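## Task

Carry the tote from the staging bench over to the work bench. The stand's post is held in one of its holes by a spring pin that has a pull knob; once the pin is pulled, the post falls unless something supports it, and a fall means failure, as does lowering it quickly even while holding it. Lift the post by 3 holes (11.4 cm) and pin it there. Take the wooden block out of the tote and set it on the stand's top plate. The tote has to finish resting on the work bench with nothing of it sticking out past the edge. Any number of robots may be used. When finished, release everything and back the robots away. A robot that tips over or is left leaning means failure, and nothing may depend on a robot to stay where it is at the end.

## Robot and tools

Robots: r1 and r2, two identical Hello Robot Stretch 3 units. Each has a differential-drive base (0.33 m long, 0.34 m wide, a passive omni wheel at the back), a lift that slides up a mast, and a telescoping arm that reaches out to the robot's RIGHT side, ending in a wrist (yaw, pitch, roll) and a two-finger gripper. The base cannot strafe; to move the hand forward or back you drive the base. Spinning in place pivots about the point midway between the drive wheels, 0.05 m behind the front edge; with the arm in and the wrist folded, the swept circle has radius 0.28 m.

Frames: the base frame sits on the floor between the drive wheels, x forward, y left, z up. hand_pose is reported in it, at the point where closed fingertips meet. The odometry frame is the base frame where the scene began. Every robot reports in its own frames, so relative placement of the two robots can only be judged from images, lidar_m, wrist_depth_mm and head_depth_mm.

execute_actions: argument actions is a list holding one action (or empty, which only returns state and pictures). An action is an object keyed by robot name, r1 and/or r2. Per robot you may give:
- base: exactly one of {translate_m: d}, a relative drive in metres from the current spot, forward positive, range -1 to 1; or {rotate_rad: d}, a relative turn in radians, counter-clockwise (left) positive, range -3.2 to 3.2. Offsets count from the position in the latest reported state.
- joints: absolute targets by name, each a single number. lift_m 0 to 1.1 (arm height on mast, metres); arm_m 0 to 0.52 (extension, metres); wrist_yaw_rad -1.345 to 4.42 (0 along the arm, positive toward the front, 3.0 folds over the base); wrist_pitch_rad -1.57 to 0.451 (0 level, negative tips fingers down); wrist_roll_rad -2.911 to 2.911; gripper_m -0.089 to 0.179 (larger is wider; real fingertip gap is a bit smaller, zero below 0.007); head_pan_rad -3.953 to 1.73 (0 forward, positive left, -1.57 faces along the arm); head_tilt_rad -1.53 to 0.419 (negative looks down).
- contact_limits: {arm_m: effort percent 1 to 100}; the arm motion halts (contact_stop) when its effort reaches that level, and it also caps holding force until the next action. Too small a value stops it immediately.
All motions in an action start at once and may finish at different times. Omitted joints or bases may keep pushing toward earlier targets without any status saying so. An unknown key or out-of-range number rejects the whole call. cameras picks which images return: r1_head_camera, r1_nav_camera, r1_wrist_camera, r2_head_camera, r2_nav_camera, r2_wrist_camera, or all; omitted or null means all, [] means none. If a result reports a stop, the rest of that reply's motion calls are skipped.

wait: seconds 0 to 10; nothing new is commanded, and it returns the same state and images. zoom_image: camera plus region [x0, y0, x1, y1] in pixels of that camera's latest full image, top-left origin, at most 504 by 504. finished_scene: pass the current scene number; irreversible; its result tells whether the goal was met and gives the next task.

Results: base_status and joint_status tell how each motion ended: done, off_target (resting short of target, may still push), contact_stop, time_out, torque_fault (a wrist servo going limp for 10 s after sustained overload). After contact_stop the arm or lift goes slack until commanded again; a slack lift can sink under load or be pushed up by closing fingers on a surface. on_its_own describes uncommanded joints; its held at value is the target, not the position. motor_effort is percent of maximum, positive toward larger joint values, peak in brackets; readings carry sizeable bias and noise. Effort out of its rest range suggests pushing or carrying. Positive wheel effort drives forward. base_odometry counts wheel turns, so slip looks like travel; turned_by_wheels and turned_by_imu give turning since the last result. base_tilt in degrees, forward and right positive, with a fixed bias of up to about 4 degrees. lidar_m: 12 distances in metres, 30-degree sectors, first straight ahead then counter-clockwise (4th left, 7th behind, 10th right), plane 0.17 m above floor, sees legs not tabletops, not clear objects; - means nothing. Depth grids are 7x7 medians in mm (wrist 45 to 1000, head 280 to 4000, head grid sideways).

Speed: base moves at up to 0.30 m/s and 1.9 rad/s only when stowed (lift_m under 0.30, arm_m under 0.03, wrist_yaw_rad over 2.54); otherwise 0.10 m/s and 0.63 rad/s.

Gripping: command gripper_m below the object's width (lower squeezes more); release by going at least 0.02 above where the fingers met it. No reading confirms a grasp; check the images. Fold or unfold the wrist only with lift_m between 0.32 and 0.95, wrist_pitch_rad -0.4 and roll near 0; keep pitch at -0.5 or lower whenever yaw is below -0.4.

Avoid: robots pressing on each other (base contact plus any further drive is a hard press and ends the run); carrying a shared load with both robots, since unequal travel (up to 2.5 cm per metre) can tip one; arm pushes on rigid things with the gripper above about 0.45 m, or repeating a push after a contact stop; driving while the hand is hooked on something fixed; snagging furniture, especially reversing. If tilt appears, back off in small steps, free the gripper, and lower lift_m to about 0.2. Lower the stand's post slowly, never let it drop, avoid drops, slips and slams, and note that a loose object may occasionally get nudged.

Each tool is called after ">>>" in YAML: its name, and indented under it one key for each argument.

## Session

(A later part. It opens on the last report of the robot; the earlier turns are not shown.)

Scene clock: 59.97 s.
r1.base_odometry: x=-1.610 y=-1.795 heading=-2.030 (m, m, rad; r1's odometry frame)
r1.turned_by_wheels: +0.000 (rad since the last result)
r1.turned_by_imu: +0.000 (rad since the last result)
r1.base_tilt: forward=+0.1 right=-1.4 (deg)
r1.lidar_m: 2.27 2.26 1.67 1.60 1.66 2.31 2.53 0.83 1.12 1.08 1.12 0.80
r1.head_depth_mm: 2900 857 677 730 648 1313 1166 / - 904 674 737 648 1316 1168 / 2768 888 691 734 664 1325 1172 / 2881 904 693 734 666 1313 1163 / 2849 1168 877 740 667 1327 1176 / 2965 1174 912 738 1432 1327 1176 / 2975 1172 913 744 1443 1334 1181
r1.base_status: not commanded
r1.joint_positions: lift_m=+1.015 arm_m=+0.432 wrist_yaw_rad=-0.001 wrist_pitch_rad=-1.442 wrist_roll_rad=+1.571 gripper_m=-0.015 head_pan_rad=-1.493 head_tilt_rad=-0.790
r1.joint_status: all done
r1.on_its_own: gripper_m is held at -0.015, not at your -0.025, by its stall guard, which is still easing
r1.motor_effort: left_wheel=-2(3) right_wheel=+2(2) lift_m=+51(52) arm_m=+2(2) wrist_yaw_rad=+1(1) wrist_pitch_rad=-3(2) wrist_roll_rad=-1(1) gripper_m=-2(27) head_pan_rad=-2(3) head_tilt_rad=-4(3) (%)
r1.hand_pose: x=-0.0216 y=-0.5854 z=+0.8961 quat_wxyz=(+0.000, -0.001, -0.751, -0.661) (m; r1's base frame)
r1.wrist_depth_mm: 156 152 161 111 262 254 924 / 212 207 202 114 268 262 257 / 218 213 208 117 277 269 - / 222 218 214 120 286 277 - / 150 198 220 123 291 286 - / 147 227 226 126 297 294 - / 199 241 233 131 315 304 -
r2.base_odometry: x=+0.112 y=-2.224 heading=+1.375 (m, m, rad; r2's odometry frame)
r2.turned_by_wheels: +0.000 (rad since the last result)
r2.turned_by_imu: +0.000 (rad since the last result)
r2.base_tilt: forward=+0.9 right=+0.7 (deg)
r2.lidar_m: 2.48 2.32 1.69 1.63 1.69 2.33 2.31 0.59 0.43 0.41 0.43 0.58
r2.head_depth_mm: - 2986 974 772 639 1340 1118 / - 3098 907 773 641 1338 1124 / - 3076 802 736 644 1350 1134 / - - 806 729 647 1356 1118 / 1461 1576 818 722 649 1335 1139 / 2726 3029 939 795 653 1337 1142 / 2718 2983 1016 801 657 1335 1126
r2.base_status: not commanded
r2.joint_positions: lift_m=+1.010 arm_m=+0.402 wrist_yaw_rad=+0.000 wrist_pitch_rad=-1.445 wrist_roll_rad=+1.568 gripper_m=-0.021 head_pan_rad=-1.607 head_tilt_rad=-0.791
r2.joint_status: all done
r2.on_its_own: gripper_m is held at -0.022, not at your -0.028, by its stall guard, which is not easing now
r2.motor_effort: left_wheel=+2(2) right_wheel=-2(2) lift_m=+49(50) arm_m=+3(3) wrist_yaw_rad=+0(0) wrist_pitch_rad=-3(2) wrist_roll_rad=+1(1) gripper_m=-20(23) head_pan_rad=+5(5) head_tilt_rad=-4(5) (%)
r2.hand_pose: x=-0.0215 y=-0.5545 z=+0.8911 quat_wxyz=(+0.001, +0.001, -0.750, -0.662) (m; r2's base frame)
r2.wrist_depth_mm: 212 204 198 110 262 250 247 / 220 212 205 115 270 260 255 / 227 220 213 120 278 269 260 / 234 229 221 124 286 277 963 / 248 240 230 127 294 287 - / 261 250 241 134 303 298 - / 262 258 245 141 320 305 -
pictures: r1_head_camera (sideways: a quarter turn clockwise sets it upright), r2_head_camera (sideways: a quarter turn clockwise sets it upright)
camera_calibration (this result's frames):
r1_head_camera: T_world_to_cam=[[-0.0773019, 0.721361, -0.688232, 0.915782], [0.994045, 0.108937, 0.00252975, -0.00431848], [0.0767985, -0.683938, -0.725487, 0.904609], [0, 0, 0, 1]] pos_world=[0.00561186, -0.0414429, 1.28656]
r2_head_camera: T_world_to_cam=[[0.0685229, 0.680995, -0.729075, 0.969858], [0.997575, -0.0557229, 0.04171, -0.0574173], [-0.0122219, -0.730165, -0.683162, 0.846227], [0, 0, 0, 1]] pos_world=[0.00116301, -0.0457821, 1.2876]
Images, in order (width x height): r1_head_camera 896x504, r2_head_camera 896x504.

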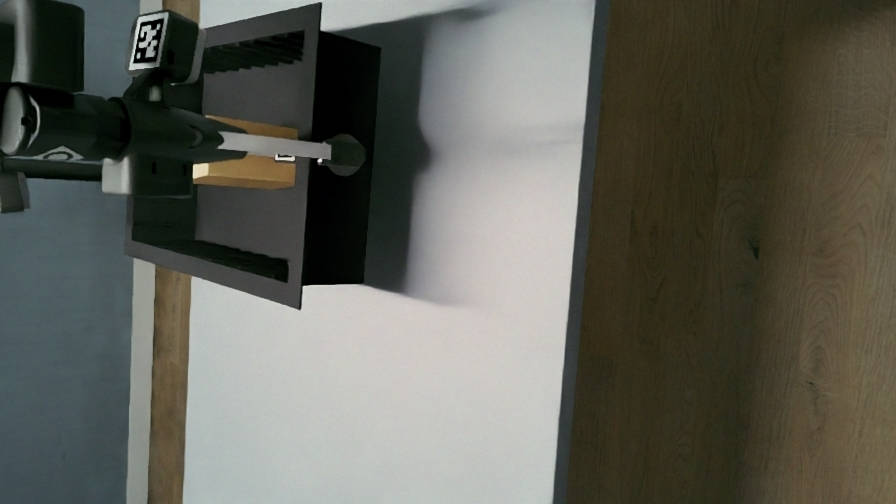

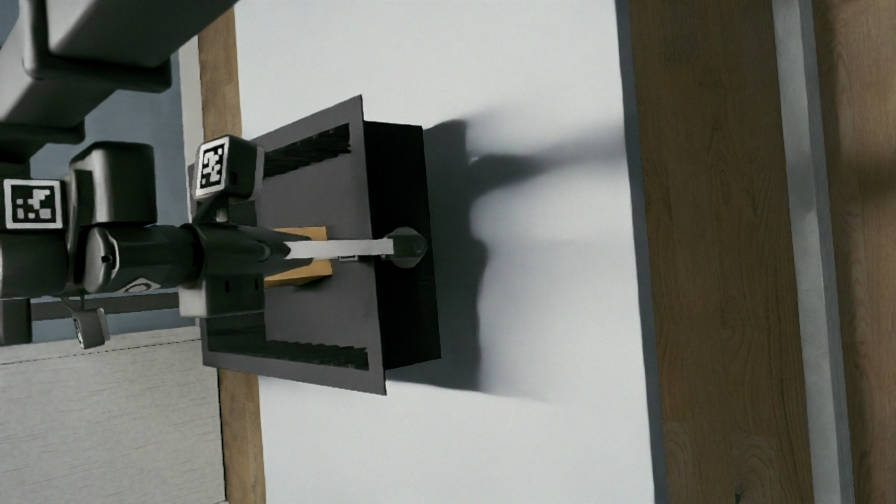

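>>> execute_actions:
  actions:
    - {"r1":{"base":{"translate_m":-1}},"r2":{"base":{"translate_m":0.992}}}
  cameras: []

Scene clock: 74.63 s.
r1.base_odometry: x=-1.167 y=-0.898 heading=-2.030 (m, m, rad; r1's odometry frame)
r1.turned_by_wheels: +0.000 (rad since the last result)
r1.turned_by_imu: -0.004 (rad since the last result)
r1.base_tilt: forward=+0.0 right=-1.3 (deg)
r1.lidar_m: 1.73 2.28 1.65 1.59 1.68 2.31 2.96 1.55 3.29 1.09 0.49 1.53
r1.head_depth_mm: 2893 867 679 1803 1522 1318 1163 / - 906 684 1798 1528 1322 1159 / 2773 889 686 1771 1539 1326 1165 / 2886 905 688 1788 1533 1324 1164 / 2907 2776 1219 1620 1533 1334 1170 / 2943 1174 909 782 1439 1019 1172 / 2959 1181 913 745 735 1335 1174
r1.base_status: done
r1.joint_positions: lift_m=+1.015 arm_m=+0.432 wrist_yaw_rad=-0.002 wrist_pitch_rad=-1.456 wrist_roll_rad=+1.573 gripper_m=-0.014 head_pan_rad=-1.493 head_tilt_rad=-0.790
r1.joint_status: not commanded
r1.on_its_own: gripper_m is held at -0.015, not at your -0.025, by its stall guard, which is not easing now
r1.motor_effort: left_wheel=-3(8) right_wheel=+3(5) lift_m=+50(50) arm_m=+2(2) wrist_yaw_rad=+2(3) wrist_pitch_rad=+2(2) wrist_roll_rad=-2(2) gripper_m=-22(22) head_pan_rad=-3(3) head_tilt_rad=-3(3) (%)
r1.hand_pose: x=-0.0216 y=-0.5818 z=+0.8960 quat_wxyz=(-0.001, -0.002, -0.746, -0.666) (m; r1's base frame)
r1.wrist_depth_mm: 159 152 162 111 966 952 948 / 209 207 201 114 - 989 - / 216 212 207 117 - - - / 219 215 212 120 - - - / 149 198 219 123 - - - / 145 227 224 127 - - - / 240 238 233 132 609 - -
r2.base_odometry: x=+0.305 y=-1.251 heading=+1.375 (m, m, rad; r2's odometry frame)
r2.turned_by_wheels: +0.000 (rad since the last result)
r2.turned_by_imu: -0.001 (rad since the last result)
r2.base_tilt: forward=+1.0 right=+0.7 (deg)
r2.lidar_m: 1.58 2.33 1.69 1.63 1.70 2.32 1.62 0.58 0.50 1.14 3.28 1.50
r2.head_depth_mm: - 2974 977 819 1558 987 1104 / - 3104 957 1763 1574 1342 1167 / - 3080 802 1773 1593 1358 1172 / - - 810 1781 1592 1357 1176 / 1459 2975 818 1779 1597 1366 1180 / 2763 3059 2381 1967 1609 1368 1185 / 2738 3004 2528 1965 1617 1373 1190
r2.base_status: done
r2.joint_positions: lift_m=+1.010 arm_m=+0.402 wrist_yaw_rad=+0.000 wrist_pitch_rad=-1.457 wrist_roll_rad=+1.568 gripper_m=-0.021 head_pan_rad=-1.607 head_tilt_rad=-0.791
r2.joint_status: not commanded
r2.on_its_own: gripper_m is held at -0.022, not at your -0.028, by its stall guard, which is not easing now
r2.motor_effort: left_wheel=+1(8) right_wheel=-1(5) lift_m=+48(49) arm_m=+3(3) wrist_yaw_rad=+0(0) wrist_pitch_rad=+3(3) wrist_roll_rad=+1(1) gripper_m=-18(19) head_pan_rad=+5(5) head_tilt_rad=-5(3) (%)
r2.hand_pose: x=-0.0215 y=-0.5514 z=+0.8910 quat_wxyz=(+0.001, +0.001, -0.746, -0.666) (m; r2's base frame)
r2.wrist_depth_mm: 209 203 196 111 948 942 899 / 218 211 204 114 970 961 - / 226 219 212 119 - - - / 231 228 220 123 - - - / 244 239 227 128 - - - / 258 250 240 133 - - - / 260 254 246 141 - - -
pictures: none
No camera images: the call's "cameras" was empty. Leave "cameras" out to get every camera's image.

>>> execute_actions:
  actions:
    - {"r1":{"base":{"translate_m":-1},"joints":{"arm_m":0.423}},"r2":{"base":{"translate_m":0.99}}}
  cameras: []

>>> execute_actions:
  actions:
    - {"r1":{"base":{"translate_m":-0.85},"joints":{"arm_m":0.416}},"r2":{"base":{"translate_m":0.842}}}
  cameras: ["r1_head_camera"]

>>> execute_actions:
  actions:
    - {"r1":{"joints":{"lift_m":0.95}},"r2":{"joints":{"lift_m":0.945}}}
  cameras: []

>>> execute_actions:
  actions:
    - {"r1":{"joints":{"lift_m":0.936}},"r2":{"joints":{"lift_m":0.93}}}
  cameras: ["r1_head_camera"]

Scene clock: 92.63 s.
r1.base_odometry: x=-0.723 y=-0.002 heading=-2.030 (m, m, rad; r1's odometry frame)
r1.turned_by_wheels: +0.000 (rad since the last result)
r1.turned_by_imu: -0.004 (rad since the last result)
r1.base_tilt: forward=+0.2 right=-1.4 (deg)
r1.lidar_m: 2.71 2.26 1.68 1.62 1.69 2.31 1.97 0.65 1.17 1.48 3.28 1.31
r1.head_depth_mm: 2896 881 677 1810 1528 1310 1163 / - 907 676 1806 1526 1320 1168 / 2774 882 684 1744 1525 1313 1174 / 2830 894 679 1764 1535 1326 1167 / 2902 2930 2146 1826 1542 1330 1172 / 2916 2893 2234 1827 1543 1329 1179 / 2979 2892 2252 1840 1541 1340 1180
r1.base_status: done
r1.joint_positions: lift_m=+1.015 arm_m=+0.423 wrist_yaw_rad=-0.003 wrist_pitch_rad=-1.454 wrist_roll_rad=+1.573 gripper_m=-0.014 head_pan_rad=-1.493 head_tilt_rad=-0.790
r1.joint_status: all done
r1.on_its_own: gripper_m is held at -0.015, not at your -0.025, by its stall guard, which is not easing now
r1.motor_effort: left_wheel=-3(8) right_wheel=+3(6) lift_m=+51(51) arm_m=-2(2) wrist_yaw_rad=+2(2) wrist_pitch_rad=+2(2) wrist_roll_rad=-2(2) gripper_m=-21(22) head_pan_rad=-3(3) head_tilt_rad=-4(3) (%)
r1.hand_pose: x=-0.0216 y=-0.5737 z=+0.8961 quat_wxyz=(-0.002, -0.002, -0.747, -0.665) (m; r1's base frame)
r1.wrist_depth_mm: 160 150 163 112 - 966 936 / 210 207 203 114 - - - / 216 211 206 117 - - - / 220 215 212 120 - - - / 149 198 219 123 - - - / 146 226 226 127 - - - / 240 237 232 132 - - -
r2.base_odometry: x=+0.497 y=-0.280 heading=+1.375 (m, m, rad; r2's odometry frame)
r2.turned_by_wheels: +0.000 (rad since the last result)
r2.turned_by_imu: -0.002 (rad since the last result)
r2.base_tilt: forward=+0.9 right=+0.6 (deg)
r2.lidar_m: 1.58 2.32 1.69 1.64 1.70 2.32 1.61 1.35 3.24 1.48 0.64 0.60
r2.head_depth_mm: - 2964 2399 1889 1567 1338 1163 / - 3102 2229 1868 1562 1345 1170 / - 3066 802 1810 1588 1353 1168 / - - 809 1767 1596 1354 1175 / 1472 2991 818 1771 1614 1363 1182 / 2764 3056 2385 1967 1614 1368 1185 / 2741 3009 2535 1964 1578 1373 1192
r2.base_status: done
r2.joint_positions: lift_m=+1.010 arm_m=+0.402 wrist_yaw_rad=+0.000 wrist_pitch_rad=-1.455 wrist_roll_rad=+1.568 gripper_m=-0.021 head_pan_rad=-1.607 head_tilt_rad=-0.791
r2.joint_status: not commanded
r2.on_its_own: gripper_m is held at -0.022, not at your -0.028, by its stall guard, which is not easing now
r2.motor_effort: left_wheel=+1(8) right_wheel=-1(4) lift_m=+48(49) arm_m=+3(3) wrist_yaw_rad=+0(0) wrist_pitch_rad=+2(3) wrist_roll_rad=+1(1) gripper_m=-19(20) head_pan_rad=+5(5) head_tilt_rad=-5(4) (%)
r2.hand_pose: x=-0.0215 y=-0.5519 z=+0.8910 quat_wxyz=(+0.001, +0.001, -0.746, -0.665) (m; r2's base frame)
r2.wrist_depth_mm: 209 203 197 111 960 950 917 / 218 210 204 114 996 971 - / 227 220 212 119 - - - / 233 228 220 123 - - 992 / 246 240 230 128 - - - / 258 249 242 134 - - - / 255 255 246 140 - - -
pictures: none
No camera images: the call's "cameras" was empty. Leave "cameras" out to get every camera's image.

Scene clock: 102.10 s.
r1.base_odometry: x=-0.346 y=+0.760 heading=-2.030 (m, m, rad; r1's odometry frame)
r1.turned_by_wheels: +0.000 (rad since the last result)
r1.turned_by_imu: -0.003 (rad since the last result)
r1.base_tilt: forward=+0.1 right=-1.3 (deg)
r1.lidar_m: 2.13 2.30 1.68 1.63 1.69 2.33 3.66 1.15 1.10 1.06 0.52 2.34
r1.head_depth_mm: 2904 1025 666 729 630 1317 1169 / - 907 669 734 632 1318 1162 / 2801 886 685 736 648 1335 1164 / 2852 896 677 737 652 1319 1171 / 2903 2889 877 740 652 1323 1170 / 2931 2915 909 741 669 1299 1156 / 2951 2923 2170 741 673 1265 1175
r1.base_status: done
r1.joint_positions: lift_m=+1.015 arm_m=+0.416 wrist_yaw_rad=-0.003 wrist_pitch_rad=-1.451 wrist_roll_rad=+1.574 gripper_m=-0.014 head_pan_rad=-1.493 head_tilt_rad=-0.790
r1.joint_status: all done
r1.on_its_own: gripper_m is held at -0.015, not at your -0.025, by its stall guard, which is not easing now
r1.motor_effort: left_wheel=-3(7) right_wheel=+3(6) lift_m=+51(51) arm_m=-2(3) wrist_yaw_rad=+3(2) wrist_pitch_rad=+1(1) wrist_roll_rad=-2(2) gripper_m=-22(22) head_pan_rad=-2(2) head_tilt_rad=-4(3) (%)
r1.hand_pose: x=-0.0216 y=-0.5675 z=+0.8961 quat_wxyz=(-0.002, -0.002, -0.748, -0.664) (m; r1's base frame)
r1.wrist_depth_mm: 161 159 163 111 263 256 933 / 211 207 201 114 269 264 - / 216 211 206 117 277 270 - / 220 215 214 120 286 278 - / 149 198 219 123 292 287 - / 145 228 227 127 300 295 - / 241 238 232 132 313 305 -
r2.base_odometry: x=+0.661 y=+0.546 heading=+1.375 (m, m, rad; r2's odometry frame)
r2.turned_by_wheels: +0.000 (rad since the last result)
r2.turned_by_imu: -0.001 (rad since the last result)
r2.base_tilt: forward=+1.0 right=+0.6 (deg)
r2.lidar_m: 3.63 2.32 1.70 1.64 1.70 2.32 2.17 2.38 0.42 0.41 0.42 0.58
r2.head_depth_mm: - 2950 974 770 637 1334 1100 / - 3096 909 755 641 1341 1123 / - 3044 801 733 644 1348 1133 / - - 810 729 647 1329 1135 / 2051 2961 817 722 650 1330 1140 / 2780 3043 974 793 654 1341 1140 / 2720 3031 1016 797 656 1309 1147
r2.base_status: done
r2.joint_positions: lift_m=+1.010 arm_m=+0.402 wrist_yaw_rad=+0.000 wrist_pitch_rad=-1.452 wrist_roll_rad=+1.568 gripper_m=-0.021 head_pan_rad=-1.607 head_tilt_rad=-0.791
r2.joint_status: not commanded
r2.on_its_own: gripper_m is held at -0.022, not at your -0.028, by its stall guard, which is not easing now
r2.motor_effort: left_wheel=+1(7) right_wheel=-1(6) lift_m=+49(49) arm_m=+3(3) wrist_yaw_rad=+0(0) wrist_pitch_rad=+1(3) wrist_roll_rad=+1(1) gripper_m=-20(19) head_pan_rad=+5(5) head_tilt_rad=-4(4) (%)
r2.hand_pose: x=-0.0215 y=-0.5527 z=+0.8910 quat_wxyz=(+0.001, +0.001, -0.748, -0.664) (m; r2's base frame)
r2.wrist_depth_mm: 210 204 198 111 261 254 250 / 219 213 203 115 269 262 254 / 226 220 212 119 278 267 264 / 234 229 221 123 286 277 970 / 247 239 229 127 298 285 - / 260 249 242 134 302 299 - / 254 257 246 141 322 309 -
pictures: r1_head_camera (sideways: a quarter turn clockwise sets it upright)
camera_calibration (this result's frames):
r1_head_camera: T_world_to_cam=[[-0.0773018, 0.721361, -0.688232, 0.915783], [0.994045, 0.108936, 0.00252975, -0.00431848], [0.0767984, -0.683938, -0.725486, 0.904609], [0, 0, 0, 1]] pos_world=[0.00561186, -0.0414429, 1.28656]
Images, in order (width x height): r1_head_camera 896x504.

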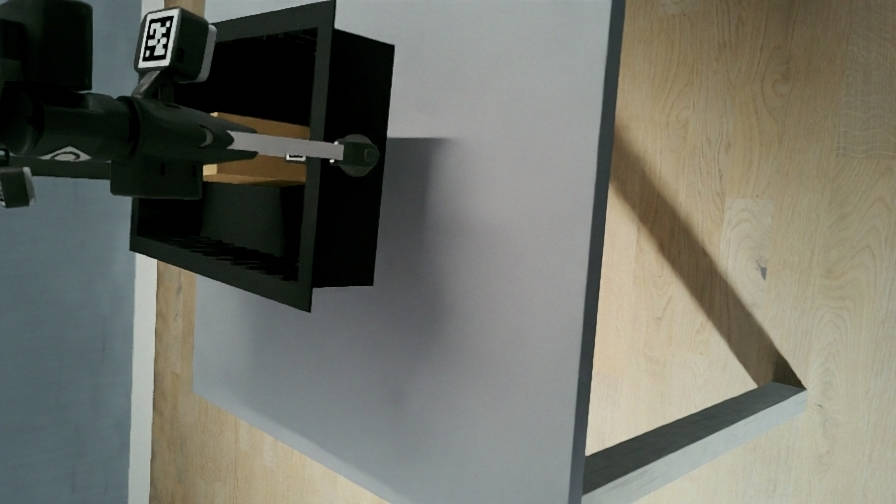

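Scene clock: 103.53 s.
r1.base_odometry: x=-0.346 y=+0.760 heading=-2.030 (m, m, rad; r1's odometry frame)
r1.turned_by_wheels: +0.000 (rad since the last result)
r1.turned_by_imu: +0.000 (rad since the last result)
r1.base_tilt: forward=+0.1 right=-1.4 (deg)
r1.lidar_m: 2.13 2.29 1.68 1.63 1.69 2.32 3.68 1.16 1.10 1.06 0.52 2.35
r1.head_depth_mm: - 1101 801 713 631 1318 1168 / - - 842 701 635 1323 1161 / 1523 1556 804 716 649 1320 1167 / 2868 1122 817 721 649 1327 1176 / 2887 2910 907 737 651 1331 1175 / 2927 2937 912 740 669 1306 1153 / 2970 2914 2173 741 670 1255 1179
r1.base_status: not commanded
r1.joint_positions: lift_m=+0.950 arm_m=+0.416 wrist_yaw_rad=-0.003 wrist_pitch_rad=-1.451 wrist_roll_rad=+1.574 gripper_m=-0.014 head_pan_rad=-1.493 head_tilt_rad=-0.790
r1.joint_status: all done
r1.on_its_own: gripper_m is held at -0.015, not at your -0.025, by its stall guard, which is not easing now
r1.motor_effort: left_wheel=-3(3) right_wheel=+3(3) lift_m=+38(45) arm_m=-2(2) wrist_yaw_rad=+2(2) wrist_pitch_rad=+0(1) wrist_roll_rad=-2(2) gripper_m=-22(22) head_pan_rad=-2(2) head_tilt_rad=-3(3) (%)
r1.hand_pose: x=-0.0216 y=-0.5675 z=+0.8315 quat_wxyz=(-0.002, -0.002, -0.748, -0.664) (m; r1's base frame)
r1.wrist_depth_mm: 161 159 164 111 202 197 193 / 210 206 202 114 207 203 197 / 216 211 206 117 214 208 204 / 221 215 213 120 219 216 210 / 149 198 220 122 225 222 218 / 146 228 225 127 230 227 225 / 241 239 230 132 243 235 232
r2.base_odometry: x=+0.661 y=+0.546 heading=+1.375 (m, m, rad; r2's odometry frame)
r2.turned_by_wheels: +0.000 (rad since the last result)
r2.turned_by_imu: +0.000 (rad since the last result)
r2.base_tilt: forward=+0.9 right=+0.6 (deg)
r2.lidar_m: 3.62 2.33 1.70 1.64 1.70 2.32 2.18 2.38 0.42 0.41 0.42 0.58
r2.head_depth_mm: 2847 3133 - 770 638 1336 1101 / 2780 - 943 732 640 1338 1130 / 2746 - 890 714 644 1352 1127 / 1736 - - 720 646 1324 1138 / 796 3036 898 720 649 1331 1146 / 2733 3042 1008 771 653 1336 1142 / 2744 3039 1018 798 655 1314 1146
r2.base_status: not commanded
r2.joint_positions: lift_m=+0.945 arm_m=+0.402 wrist_yaw_rad=+0.000 wrist_pitch_rad=-1.452 wrist_roll_rad=+1.568 gripper_m=-0.021 head_pan_rad=-1.607 head_tilt_rad=-0.791
r2.joint_status: all done
r2.on_its_own: gripper_m is held at -0.022, not at your -0.028, by its stall guard, which is not easing now
r2.motor_effort: left_wheel=+1(2) right_wheel=-1(1) lift_m=+32(43) arm_m=+3(3) wrist_yaw_rad=+0(0) wrist_pitch_rad=+1(1) wrist_roll_rad=+1(1) gripper_m=-19(20) head_pan_rad=+5(5) head_tilt_rad=-5(4) (%)
r2.hand_pose: x=-0.0215 y=-0.5527 z=+0.8265 quat_wxyz=(+0.001, +0.001, -0.747, -0.664) (m; r2's base frame)
r2.wrist_depth_mm: 210 204 197 110 202 197 191 / 217 212 204 114 209 202 197 / 225 220 213 118 216 209 203 / 232 227 219 123 222 215 210 / 247 238 231 128 230 223 216 / 258 249 241 134 236 233 226 / 255 256 247 141 251 238 234
pictures: none
No camera images: the call's "cameras" was empty. Leave "cameras" out to get every camera's image.

Scene clock: 104.37 s.
r1.base_odometry: x=-0.346 y=+0.760 heading=-2.030 (m, m, rad; r1's odometry frame)
r1.turned_by_wheels: +0.000 (rad since the last result)
r1.turned_by_imu: +0.000 (rad since the last result)
r1.base_tilt: forward=+0.2 right=-1.4 (deg)
r1.lidar_m: 2.13 2.30 1.69 1.62 1.69 2.32 3.67 1.15 1.10 1.06 0.52 2.34
r1.head_depth_mm: - 1088 815 711 634 1314 1167 / 817 - 866 703 633 1322 1166 / 1419 1599 846 715 648 1317 1165 / 2845 2850 841 718 652 1329 1169 / 2912 2882 903 741 649 1333 1171 / 2908 2934 909 740 669 1310 1149 / 2967 2908 2170 740 670 1256 1172
r1.base_status: not commanded
r1.joint_positions: lift_m=+0.936 arm_m=+0.416 wrist_yaw_rad=-0.003 wrist_pitch_rad=-1.452 wrist_roll_rad=+1.574 gripper_m=-0.014 head_pan_rad=-1.493 head_tilt_rad=-0.790
r1.joint_status: all done
r1.on_its_own: gripper_m is held at -0.015, not at your -0.025, by its stall guard, which is not easing now
r1.motor_effort: left_wheel=-3(3) right_wheel=+3(3) lift_m=+37(40) arm_m=-2(2) wrist_yaw_rad=+2(3) wrist_pitch_rad=+1(1) wrist_roll_rad=-2(2) gripper_m=-22(22) head_pan_rad=-3(2) head_tilt_rad=-3(4) (%)
r1.hand_pose: x=-0.0216 y=-0.5673 z=+0.8175 quat_wxyz=(-0.002, -0.002, -0.747, -0.664) (m; r1's base frame)
r1.wrist_depth_mm: 165 160 167 109 188 185 180 / 209 205 200 113 194 189 186 / 216 210 205 116 199 195 192 / 220 214 212 119 206 201 196 / 149 199 219 123 211 207 203 / 146 228 229 127 216 213 209 / 242 242 233 132 225 220 217
r2.base_odometry: x=+0.661 y=+0.546 heading=+1.375 (m, m, rad; r2's odometry frame)
r2.turned_by_wheels: +0.000 (rad since the last result)
r2.turned_by_imu: +0.000 (rad since the last result)
r2.base_tilt: forward=+0.9 right=+0.7 (deg)
r2.lidar_m: 3.61 2.32 1.70 1.64 1.70 2.33 2.17 2.38 0.42 0.41 0.42 0.58
r2.head_depth_mm: 2871 3119 - 747 637 1332 1102 / 2778 - 941 734 640 1336 1127 / 2760 - 916 719 643 1350 1124 / 2620 - - 720 647 1329 1133 / 797 2983 924 722 650 1329 1137 / 2746 3038 1009 772 653 1334 1141 / 2766 2995 1020 797 656 1319 1146
r2.base_status: not commanded
r2.joint_positions: lift_m=+0.930 arm_m=+0.402 wrist_yaw_rad=+0.000 wrist_pitch_rad=-1.453 wrist_roll_rad=+1.568 gripper_m=-0.021 head_pan_rad=-1.607 head_tilt_rad=-0.791
r2.joint_status: all done
r2.on_its_own: gripper_m is held at -0.022, not at your -0.028, by its stall guard, which is not easing now
r2.motor_effort: left_wheel=+1(1) right_wheel=-1(1) lift_m=+31(33) arm_m=+3(3) wrist_yaw_rad=+0(0) wrist_pitch_rad=+1(1) wrist_roll_rad=+1(1) gripper_m=-20(19) head_pan_rad=+5(5) head_tilt_rad=-5(5) (%)
r2.hand_pose: x=-0.0215 y=-0.5524 z=+0.8116 quat_wxyz=(+0.001, +0.001, -0.747, -0.665) (m; r2's base frame)
r2.wrist_depth_mm: 212 206 200 112 189 184 179 / 218 213 207 116 196 189 185 / 225 219 211 120 201 194 188 / 234 231 221 124 209 202 196 / 246 237 230 128 215 208 202 / 256 250 239 134 219 215 208 / 258 253 244 140 233 223 218
pictures: r1_head_camera (sideways: a quarter turn clockwise sets it upright)
camera_calibration (this result's frames):
r1_head_camera: T_world_to_cam=[[-0.077302, 0.721361, -0.688232, 0.915783], [0.994045, 0.108937, 0.00252975, -0.00431848], [0.0767986, -0.683938, -0.725487, 0.904609], [0, 0, 0, 1]] pos_world=[0.00561187, -0.0414429, 1.28656]
Images, in order (width x height): r1_head_camera 896x504.

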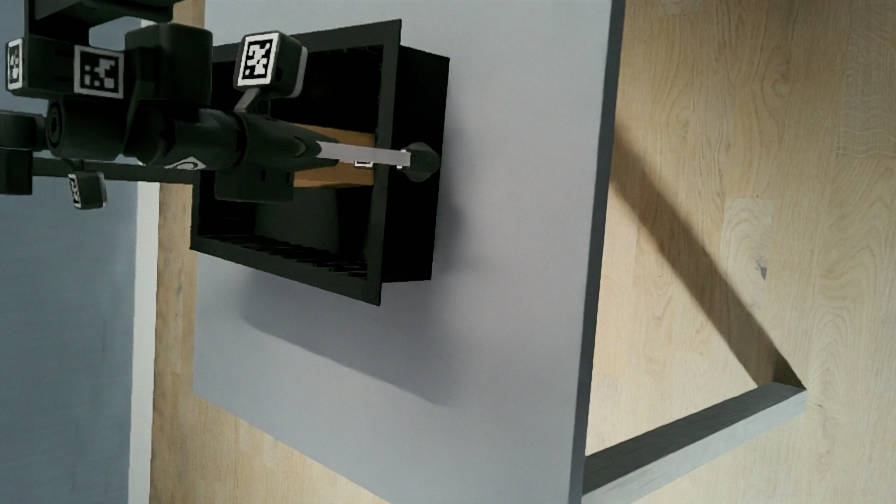

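>>> execute_actions:
  actions:
    - {"r1":{"joints":{"gripper_m":0.08}},"r2":{"joints":{"gripper_m":0.08}}}
  cameras: []

>>> execute_actions:
  actions:
    - {"r1":{"joints":{"lift_m":1.07}},"r2":{"joints":{"lift_m":1.07}}}
  cameras: []

>>> execute_actions:
  actions:
    - {"r1":{"joints":{"arm_m":0.34,"wrist_pitch_rad":-0.8,"wrist_roll_rad":0,"gripper_m":0.13}},"r2":{"base":{"translate_m":1.0},"joints":{"arm_m":0.0,"head_pan_rad":-0.6,"head_tilt_rad":-0.5}}}
  cameras: ["r1_wrist_camera","r2_head_camera"]

Scene clock: 129.53 s.
r1.base_odometry: x=-0.346 y=+0.760 heading=-2.030 (m, m, rad; r1's odometry frame)
r1.turned_by_wheels: +0.000 (rad since the last result)
r1.turned_by_imu: -0.001 (rad since the last result)
r1.base_tilt: forward=+0.1 right=-1.4 (deg)
r1.lidar_m: 2.13 2.29 1.68 1.62 1.69 2.32 3.67 1.15 1.10 1.06 0.52 2.34
r1.head_depth_mm: - 1077 815 711 633 1320 1161 / 816 - 866 702 634 1322 1160 / 1447 1593 844 706 649 1327 1170 / 2858 2871 842 720 651 1327 1169 / 2908 2938 905 737 652 1326 1168 / 2927 2880 906 742 670 1305 1153 / 2958 2906 2167 743 670 1251 1174
r1.base_status: not commanded
r1.joint_positions: lift_m=+0.936 arm_m=+0.416 wrist_yaw_rad=-0.002 wrist_pitch_rad=-1.450 wrist_roll_rad=+1.574 gripper_m=+0.080 head_pan_rad=-1.493 head_tilt_rad=-0.790
r1.joint_status: all done
r1.motor_effort: left_wheel=-3(3) right_wheel=+3(3) lift_m=+37(37) arm_m=-2(2) wrist_yaw_rad=+2(3) wrist_pitch_rad=+1(1) wrist_roll_rad=-2(2) gripper_m=+1(89) head_pan_rad=-2(2) head_tilt_rad=-4(4) (%)
r1.hand_pose: x=-0.0216 y=-0.5678 z=+0.8175 quat_wxyz=(-0.001, -0.002, -0.748, -0.663) (m; r1's base frame)
r1.wrist_depth_mm: 166 167 168 110 189 185 181 / 209 205 199 113 194 189 186 / 217 211 207 116 199 194 190 / 220 215 213 120 205 201 196 / 149 197 218 124 211 206 202 / 145 199 225 128 221 212 209 / 245 241 234 132 226 220 217
r2.base_odometry: x=+0.661 y=+0.546 heading=+1.375 (m, m, rad; r2's odometry frame)
r2.turned_by_wheels: +0.000 (rad since the last result)
r2.turned_by_imu: -0.001 (rad since the last result)
r2.base_tilt: forward=+0.9 right=+0.6 (deg)
r2.lidar_m: 3.61 2.32 1.70 1.63 1.70 2.33 2.17 2.38 0.42 0.41 0.42 0.58
r2.head_depth_mm: 2842 3095 - 749 636 1340 1099 / 2778 - 943 733 642 1344 1128 / 2739 - 907 717 644 1348 1130 / 2630 - - 719 646 1328 1129 / 795 2986 928 719 648 1328 1139 / 2781 3052 1012 771 652 1332 1143 / 2744 3019 1022 797 656 1323 1146
r2.base_status: not commanded
r2.joint_positions: lift_m=+0.930 arm_m=+0.402 wrist_yaw_rad=+0.000 wrist_pitch_rad=-1.450 wrist_roll_rad=+1.568 gripper_m=+0.080 head_pan_rad=-1.607 head_tilt_rad=-0.791
r2.joint_status: all done
r2.motor_effort: left_wheel=+1(1) right_wheel=-1(1) lift_m=+31(30) arm_m=+3(3) wrist_yaw_rad=+0(0) wrist_pitch_rad=+0(1) wrist_roll_rad=+1(1) gripper_m=+0(77) head_pan_rad=+5(5) head_tilt_rad=-5(3) (%)
r2.hand_pose: x=-0.0215 y=-0.5532 z=+0.8116 quat_wxyz=(+0.001, +0.001, -0.748, -0.664) (m; r2's base frame)
r2.wrist_depth_mm: 211 207 199 112 188 184 178 / 220 213 205 116 194 189 184 / 228 221 213 120 202 194 190 / 233 230 221 124 207 202 194 / 248 240 227 130 219 208 200 / 258 249 236 135 224 214 207 / 256 251 244 140 234 223 215
pictures: none
No camera images: the call's "cameras" was empty. Leave "cameras" out to get every camera's image.

Scene clock: 131.63 s.
r1.base_odometry: x=-0.346 y=+0.760 heading=-2.030 (m, m, rad; r1's odometry frame)
r1.turned_by_wheels: +0.000 (rad since the last result)
r1.turned_by_imu: -0.001 (rad since the last result)
r1.base_tilt: forward=+0.1 right=-1.3 (deg)
r1.lidar_m: 2.14 2.29 1.69 1.63 1.69 2.32 3.66 1.15 1.10 1.06 0.52 2.34
r1.head_depth_mm: 2694 2834 822 712 632 1318 1164 / - 1911 895 702 635 1316 1171 / 2765 1542 817 715 650 1324 1169 / 2831 2881 847 717 650 1334 1163 / 2882 2843 901 741 652 1325 1173 / 2871 2904 904 739 669 1306 1154 / 2938 2939 2160 743 670 1260 1177
r1.base_status: not commanded
r1.joint_positions: lift_m=+1.070 arm_m=+0.416 wrist_yaw_rad=-0.002 wrist_pitch_rad=-1.450 wrist_roll_rad=+1.574 gripper_m=+0.080 head_pan_rad=-1.493 head_tilt_rad=-0.790
r1.joint_status: all done
r1.motor_effort: left_wheel=-3(3) right_wheel=+3(3) lift_m=+47(48) arm_m=-2(2) wrist_yaw_rad=+1(2) wrist_pitch_rad=+0(1) wrist_roll_rad=-2(2) gripper_m=+0(1) head_pan_rad=-3(3) head_tilt_rad=-4(4) (%)
r1.hand_pose: x=-0.0215 y=-0.5678 z=+0.9512 quat_wxyz=(-0.001, -0.002, -0.748, -0.663) (m; r1's base frame)
r1.wrist_depth_mm: 340 330 244 242 313 307 992 / 347 342 335 308 321 316 - / 361 352 346 334 330 325 - / 374 238 349 345 340 337 - / 387 242 362 355 350 345 - / 377 380 361 355 369 - - / 319 305 300 288 375 371 -
r2.base_odometry: x=+0.661 y=+0.546 heading=+1.375 (m, m, rad; r2's odometry frame)
r2.turned_by_wheels: +0.000 (rad since the last result)
r2.turned_by_imu: +0.000 (rad since the last result)
r2.base_tilt: forward=+0.9 right=+0.6 (deg)
r2.lidar_m: 3.62 2.33 1.70 1.64 1.70 2.33 2.18 2.38 0.42 0.41 0.42 0.58
r2.head_depth_mm: 2873 3115 971 771 638 1343 1105 / 2798 3104 979 732 640 1334 1124 / 2876 3067 916 717 642 1350 1127 / - 3021 925 720 646 1327 1133 / 2667 3057 927 722 650 1339 1137 / 2751 3050 1014 771 651 1341 1142 / 2732 3043 1021 796 657 1322 1150
r2.base_status: not commanded
r2.joint_positions: lift_m=+1.070 arm_m=+0.402 wrist_yaw_rad=+0.000 wrist_pitch_rad=-1.450 wrist_roll_rad=+1.568 gripper_m=+0.080 head_pan_rad=-1.607 head_tilt_rad=-0.791
r2.joint_status: all done
r2.motor_effort: left_wheel=+1(1) right_wheel=-1(1) lift_m=+44(46) arm_m=+3(3) wrist_yaw_rad=+0(0) wrist_pitch_rad=+0(0) wrist_roll_rad=+1(1) gripper_m=+0(1) head_pan_rad=+5(5) head_tilt_rad=-5(4) (%)
r2.hand_pose: x=-0.0215 y=-0.5534 z=+0.9511 quat_wxyz=(+0.001, +0.001, -0.748, -0.663) (m; r2's base frame)
r2.wrist_depth_mm: 293 287 279 244 318 310 937 / 371 364 351 335 327 317 - / 379 363 360 345 338 326 - / 263 343 372 358 345 334 - / 405 398 384 370 363 349 - / 337 331 317 319 378 363 - / 454 439 421 396 386 382 -
pictures: none
No camera images: the call's "cameras" was empty. Leave "cameras" out to get every camera's image.

Scene clock: 142.87 s.
r1.base_odometry: x=-0.346 y=+0.760 heading=-2.030 (m, m, rad; r1's odometry frame)
r1.turned_by_wheels: +0.000 (rad since the last result)
r1.turned_by_imu: -0.003 (rad since the last result)
r1.base_tilt: forward=+0.1 right=-1.3 (deg)
r1.lidar_m: 2.13 2.29 1.69 1.63 1.70 2.33 3.68 1.15 1.10 1.06 0.52 2.36
r1.head_depth_mm: 2799 1980 824 715 633 1325 1165 / - 981 868 700 635 1326 1161 / 2853 1004 780 714 648 1333 1169 / 2844 2855 842 718 651 1329 1168 / 2882 2922 914 739 654 1322 1173 / 2892 2910 910 741 670 1302 1154 / 2958 2866 2168 743 671 1268 1182
r1.base_status: not commanded
r1.joint_positions: lift_m=+1.070 arm_m=+0.340 wrist_yaw_rad=-0.001 wrist_pitch_rad=-0.816 wrist_roll_rad=+0.006 gripper_m=+0.130 head_pan_rad=-1.493 head_tilt_rad=-0.790
r1.joint_status: all done
r1.motor_effort: left_wheel=-3(3) right_wheel=+3(3) lift_m=+47(46) arm_m=-3(2) wrist_yaw_rad=+1(1) wrist_pitch_rad=+4(5) wrist_roll_rad=-4(3) gripper_m=+1(92) head_pan_rad=-2(2) head_tilt_rad=-4(4) (%)
r1.hand_pose: x=-0.0218 y=-0.6433 z=+1.0054 quat_wxyz=(+0.647, +0.279, -0.651, -0.282) (m; r1's base frame)
r1.wrist_depth_mm: - - - - - - - / - 608 584 492 616 612 610 / - 531 500 519 518 537 549 / 488 475 450 476 456 480 480 / 428 440 415 304 401 441 439 / 391 - 390 379 384 - 397 / 365 286 357 362 350 363 366
r2.base_odometry: x=+0.855 y=+1.527 heading=+1.375 (m, m, rad; r2's odometry frame)
r2.turned_by_wheels: +0.000 (rad since the last result)
r2.turned_by_imu: +0.002 (rad since the last result)
r2.base_tilt: forward=+0.9 right=+0.6 (deg)
r2.lidar_m: 2.61 2.31 1.70 1.63 1.70 2.34 3.18 0.58 0.42 0.40 3.25 1.49
r2.head_depth_mm: 3315 3579 3771 2909 2100 1647 1343 / 3237 3550 3827 3010 2134 1651 1354 / 2995 3256 3519 2978 2144 1658 1356 / 2804 3015 3215 2861 1998 1670 1371 / 2641 2777 2998 3089 2175 1674 1374 / 2455 2635 2808 2917 2188 1704 1385 / 2302 2447 2654 2762 2186 1703 1382
r2.base_status: done
r2.joint_positions: lift_m=+1.070 arm_m=+0.001 wrist_yaw_rad=+0.000 wrist_pitch_rad=-1.449 wrist_roll_rad=+1.568 gripper_m=+0.080 head_pan_rad=-0.607 head_tilt_rad=-0.507
r2.joint_status: all done
r2.motor_effort: left_wheel=+1(8) right_wheel=-1(6) lift_m=+45(45) arm_m=-4(4) wrist_yaw_rad=+0(1) wrist_pitch_rad=-1(1) wrist_roll_rad=+1(1) gripper_m=+1(1) head_pan_rad=+4(59) head_tilt_rad=+4(23) (%)
r2.hand_pose: x=-0.0215 y=-0.1525 z=+0.9511 quat_wxyz=(+0.001, +0.001, -0.749, -0.663) (m; r2's base frame)
r2.wrist_depth_mm: 359 361 - - - 966 946 / 376 372 - - - - 996 / 386 381 - - - - - / 401 396 - - - - - / 422 410 - - - - - / - - - - - - - / - - - - - - -
pictures: r1_wrist_camera, r2_head_camera (sideways: a quarter turn clockwise sets it upright)
camera_calibration (this result's frames):
r1_wrist_camera: T_world_to_cam=[[-0.997748, 0.0665899, -0.00798314, 0.027843], [0.0605683, 0.84355, -0.533624, 1.11269], [-0.0287998, -0.532906, -0.845684, 0.670561], [0, 0, 0, 1]] pos_world=[-0.0203017, -0.583122, 1.16106]
r2_head_camera: T_world_to_cam=[[-0.346184, 0.293938, -0.89093, 1.18341], [0.575828, 0.8163, 0.0455694, -0.0598853], [0.740661, -0.497248, -0.451848, 0.5407], [0, 0, 0, 1]] pos_world=[0.0436842, -0.030102, 1.30137]
Images, in order (width x height): r1_wrist_camera 644x364, r2_head_camera 896x504.

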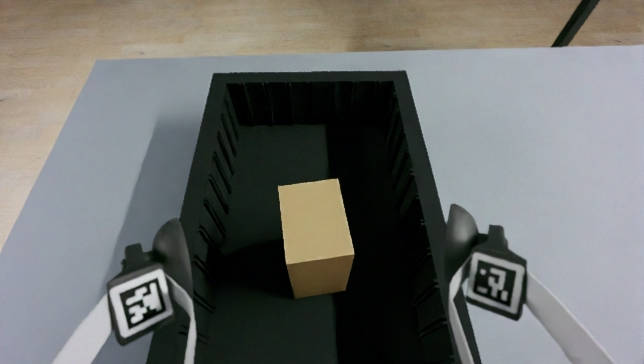

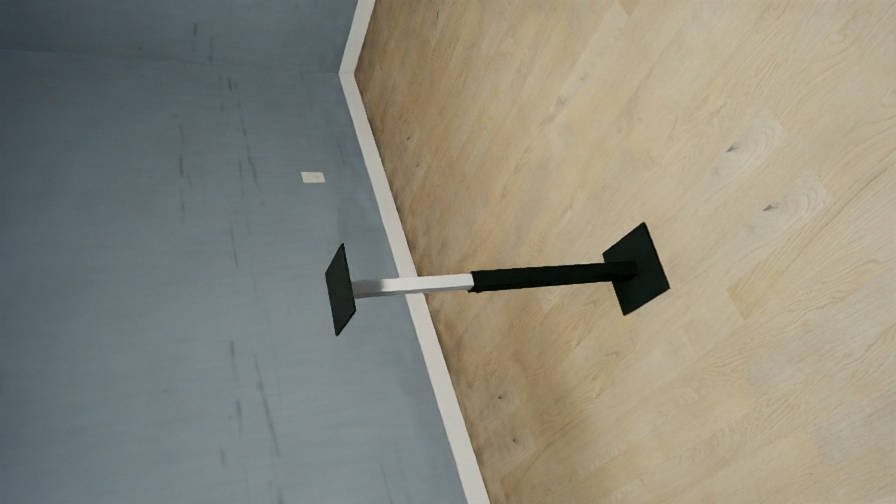

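>>> execute_actions:
  actions:
    - {"r1":{"joints":{"arm_m":0.415,"lift_m":1.0}},"r2":{"base":{"translate_m":0.15},"joints":{"lift_m":0.66,"wrist_roll_rad":0}}}
  cameras: []

>>> execute_actions:
  actions:
    - {"r1":{"joints":{"lift_m":0.925}},"r2":{"base":{"translate_m":0.1}}}
  cameras: ["r1_wrist_camera"]

Scene clock: 152.93 s.
r1.base_odometry: x=-0.346 y=+0.760 heading=-2.030 (m, m, rad; r1's odometry frame)
r1.turned_by_wheels: +0.000 (rad since the last result)
r1.turned_by_imu: -0.002 (rad since the last result)
r1.base_tilt: forward=+0.2 right=-1.4 (deg)
r1.lidar_m: 2.13 2.30 1.68 1.63 1.68 2.32 3.65 1.15 1.10 1.06 0.52 2.35
r1.head_depth_mm: - 2866 824 714 634 1314 1165 / - 983 865 703 635 1330 1165 / 2844 1003 781 714 647 1327 1164 / 2848 2895 847 717 652 1327 1173 / 2915 2868 904 737 653 1330 1173 / 2929 2886 907 740 671 1301 1159 / 2937 2905 2160 742 672 1255 1181
r1.base_status: not commanded
r1.joint_positions: lift_m=+1.000 arm_m=+0.415 wrist_yaw_rad=-0.001 wrist_pitch_rad=-0.814 wrist_roll_rad=+0.005 gripper_m=+0.130 head_pan_rad=-1.493 head_tilt_rad=-0.790
r1.joint_status: all done
r1.motor_effort: left_wheel=-3(3) right_wheel=+2(3) lift_m=+34(41) arm_m=+3(2) wrist_yaw_rad=+1(1) wrist_pitch_rad=+4(4) wrist_roll_rad=-3(4) gripper_m=+1(0) head_pan_rad=-2(2) head_tilt_rad=-4(3) (%)
r1.hand_pose: x=-0.0218 y=-0.7180 z=+0.9360 quat_wxyz=(+0.648, +0.279, -0.651, -0.282) (m; r1's base frame)
r1.wrist_depth_mm: - - - - - - - / 520 495 368 380 379 501 504 / 438 438 402 420 384 443 444 / 389 381 378 391 377 396 397 / 351 348 348 221 348 357 359 / 322 - 320 202 321 - 329 / 301 239 296 191 293 235 302
r2.base_odometry: x=+0.884 y=+1.674 heading=+1.375 (m, m, rad; r2's odometry frame)
r2.turned_by_wheels: +0.000 (rad since the last result)
r2.turned_by_imu: -0.001 (rad since the last result)
r2.base_tilt: forward=+1.0 right=+0.6 (deg)
r2.lidar_m: 2.46 2.31 1.69 1.63 1.69 2.33 1.57 0.58 0.41 0.41 3.26 1.36
r2.head_depth_mm: 3309 3498 3802 2939 2112 1639 1347 / 3036 3328 3662 2966 2136 1658 1359 / 2837 3069 3312 2982 2132 1669 1361 / 2627 2810 3000 2868 1987 1662 1368 / 2478 2657 2825 2921 2161 1690 1367 / 2299 2471 2643 2752 2192 1691 1375 / 2191 2308 2477 2606 2230 1707 1386
r2.base_status: done
r2.joint_positions: lift_m=+0.660 arm_m=+0.001 wrist_yaw_rad=+0.000 wrist_pitch_rad=-1.449 wrist_roll_rad=+0.003 gripper_m=+0.080 head_pan_rad=-0.607 head_tilt_rad=-0.507
r2.joint_status: all done
r2.motor_effort: left_wheel=+1(9) right_wheel=-1(4) lift_m=+29(40) arm_m=-3(3) wrist_yaw_rad=+0(0) wrist_pitch_rad=-1(1) wrist_roll_rad=-2(2) gripper_m=+0(1) head_pan_rad=+6(5) head_tilt_rad=+3(2) (%)
r2.hand_pose: x=-0.0216 y=-0.1528 z=+0.5417 quat_wxyz=(+0.529, +0.468, -0.530, -0.470) (m; r2's base frame)
r2.wrist_depth_mm: 673 692 675 681 675 679 683 / 706 705 696 688 691 687 676 / 722 709 718 714 706 711 701 / 735 716 716 - - 703 720 / 744 729 732 - - 735 720 / 767 754 758 - - 729 723 / 791 752 752 752 - 746 740
pictures: none
No camera images: the call's "cameras" was empty. Leave "cameras" out to get every camera's image.

Scene clock: 155.13 s.
r1.base_odometry: x=-0.346 y=+0.760 heading=-2.030 (m, m, rad; r1's odometry frame)
r1.turned_by_wheels: +0.000 (rad since the last result)
r1.turned_by_imu: -0.001 (rad since the last result)
r1.base_tilt: forward=+0.2 right=-1.4 (deg)
r1.lidar_m: 2.14 2.30 1.69 1.63 1.68 2.32 3.67 1.15 1.10 1.06 0.52 2.35
r1.head_depth_mm: 2700 1064 825 714 631 1321 1162 / 2722 - 868 702 633 1321 1168 / 2836 2886 798 713 647 1321 1168 / 2849 2850 843 718 651 1327 1174 / 2899 2909 903 739 653 1334 1172 / 2915 2899 910 744 669 1301 1153 / 2993 2923 2177 742 671 1260 1173
r1.base_status: not commanded
r1.joint_positions: lift_m=+0.925 arm_m=+0.415 wrist_yaw_rad=-0.001 wrist_pitch_rad=-0.814 wrist_roll_rad=+0.005 gripper_m=+0.130 head_pan_rad=-1.493 head_tilt_rad=-0.790
r1.joint_status: all done
r1.motor_effort: left_wheel=-3(3) right_wheel=+3(3) lift_m=+34(34) arm_m=+3(3) wrist_yaw_rad=+2(1) wrist_pitch_rad=+4(5) wrist_roll_rad=-3(3) gripper_m=+1(0) head_pan_rad=-2(3) head_tilt_rad=-3(4) (%)
r1.hand_pose: x=-0.0218 y=-0.7180 z=+0.8610 quat_wxyz=(+0.648, +0.279, -0.651, -0.282) (m; r1's base frame)
r1.wrist_depth_mm: 435 426 309 313 307 445 446 / 377 277 352 358 343 371 391 / 335 230 332 332 327 230 340 / 300 219 290 154 294 212 303 / 182 202 264 139 265 186 275 / 162 - 241 127 185 - 242 / 149 219 222 156 224 203 158
r2.base_odometry: x=+0.904 y=+1.772 heading=+1.375 (m, m, rad; r2's odometry frame)
r2.turned_by_wheels: +0.000 (rad since the last result)
r2.turned_by_imu: +0.000 (rad since the last result)
r2.base_tilt: forward=+0.9 right=+0.7 (deg)
r2.lidar_m: 2.36 2.31 1.69 1.64 1.69 2.33 1.58 0.58 0.45 1.06 3.26 1.29
r2.head_depth_mm: 3196 3442 3727 2889 2093 1648 1343 / 2907 3155 3494 2977 2128 1657 1362 / 2702 2902 3133 2999 2058 1659 1366 / 2490 2703 2894 2882 2067 1661 1367 / 2339 2546 2717 2880 2158 1692 1373 / 2226 2342 2543 2673 2189 1695 1392 / 2084 2221 2352 2510 2208 1711 1385
r2.base_status: done
r2.joint_positions: lift_m=+0.660 arm_m=+0.001 wrist_yaw_rad=+0.000 wrist_pitch_rad=-1.449 wrist_roll_rad=+0.003 gripper_m=+0.080 head_pan_rad=-0.607 head_tilt_rad=-0.507
r2.joint_status: not commanded
r2.motor_effort: left_wheel=+1(9) right_wheel=-1(4) lift_m=+29(29) arm_m=-3(3) wrist_yaw_rad=+0(1) wrist_pitch_rad=-1(1) wrist_roll_rad=-2(2) gripper_m=+0(1) head_pan_rad=+6(4) head_tilt_rad=+3(3) (%)
r2.hand_pose: x=-0.0216 y=-0.1528 z=+0.5417 quat_wxyz=(+0.529, +0.468, -0.530, -0.470) (m; r2's base frame)
r2.wrist_depth_mm: 691 684 686 695 685 700 660 / 712 696 713 690 684 682 677 / 721 705 710 707 693 692 687 / 725 716 711 - - 705 714 / 743 742 729 - - 722 729 / 759 732 735 - - 735 742 / 742 781 752 778 - 745 731
pictures: r1_wrist_camera
camera_calibration (this result's frames):
r1_wrist_camera: T_world_to_cam=[[-0.997777, 0.0661899, -0.00777829, 0.0312081], [0.0600846, 0.842909, -0.534691, 1.09902], [-0.0288348, -0.53397, -0.845012, 0.507315], [0, 0, 0, 1]] pos_world=[-0.020267, -0.657547, 1.01657]
Images, in order (width x height): r1_wrist_camera 644x364.

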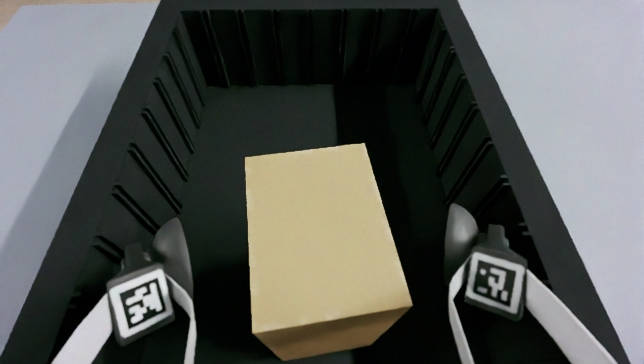

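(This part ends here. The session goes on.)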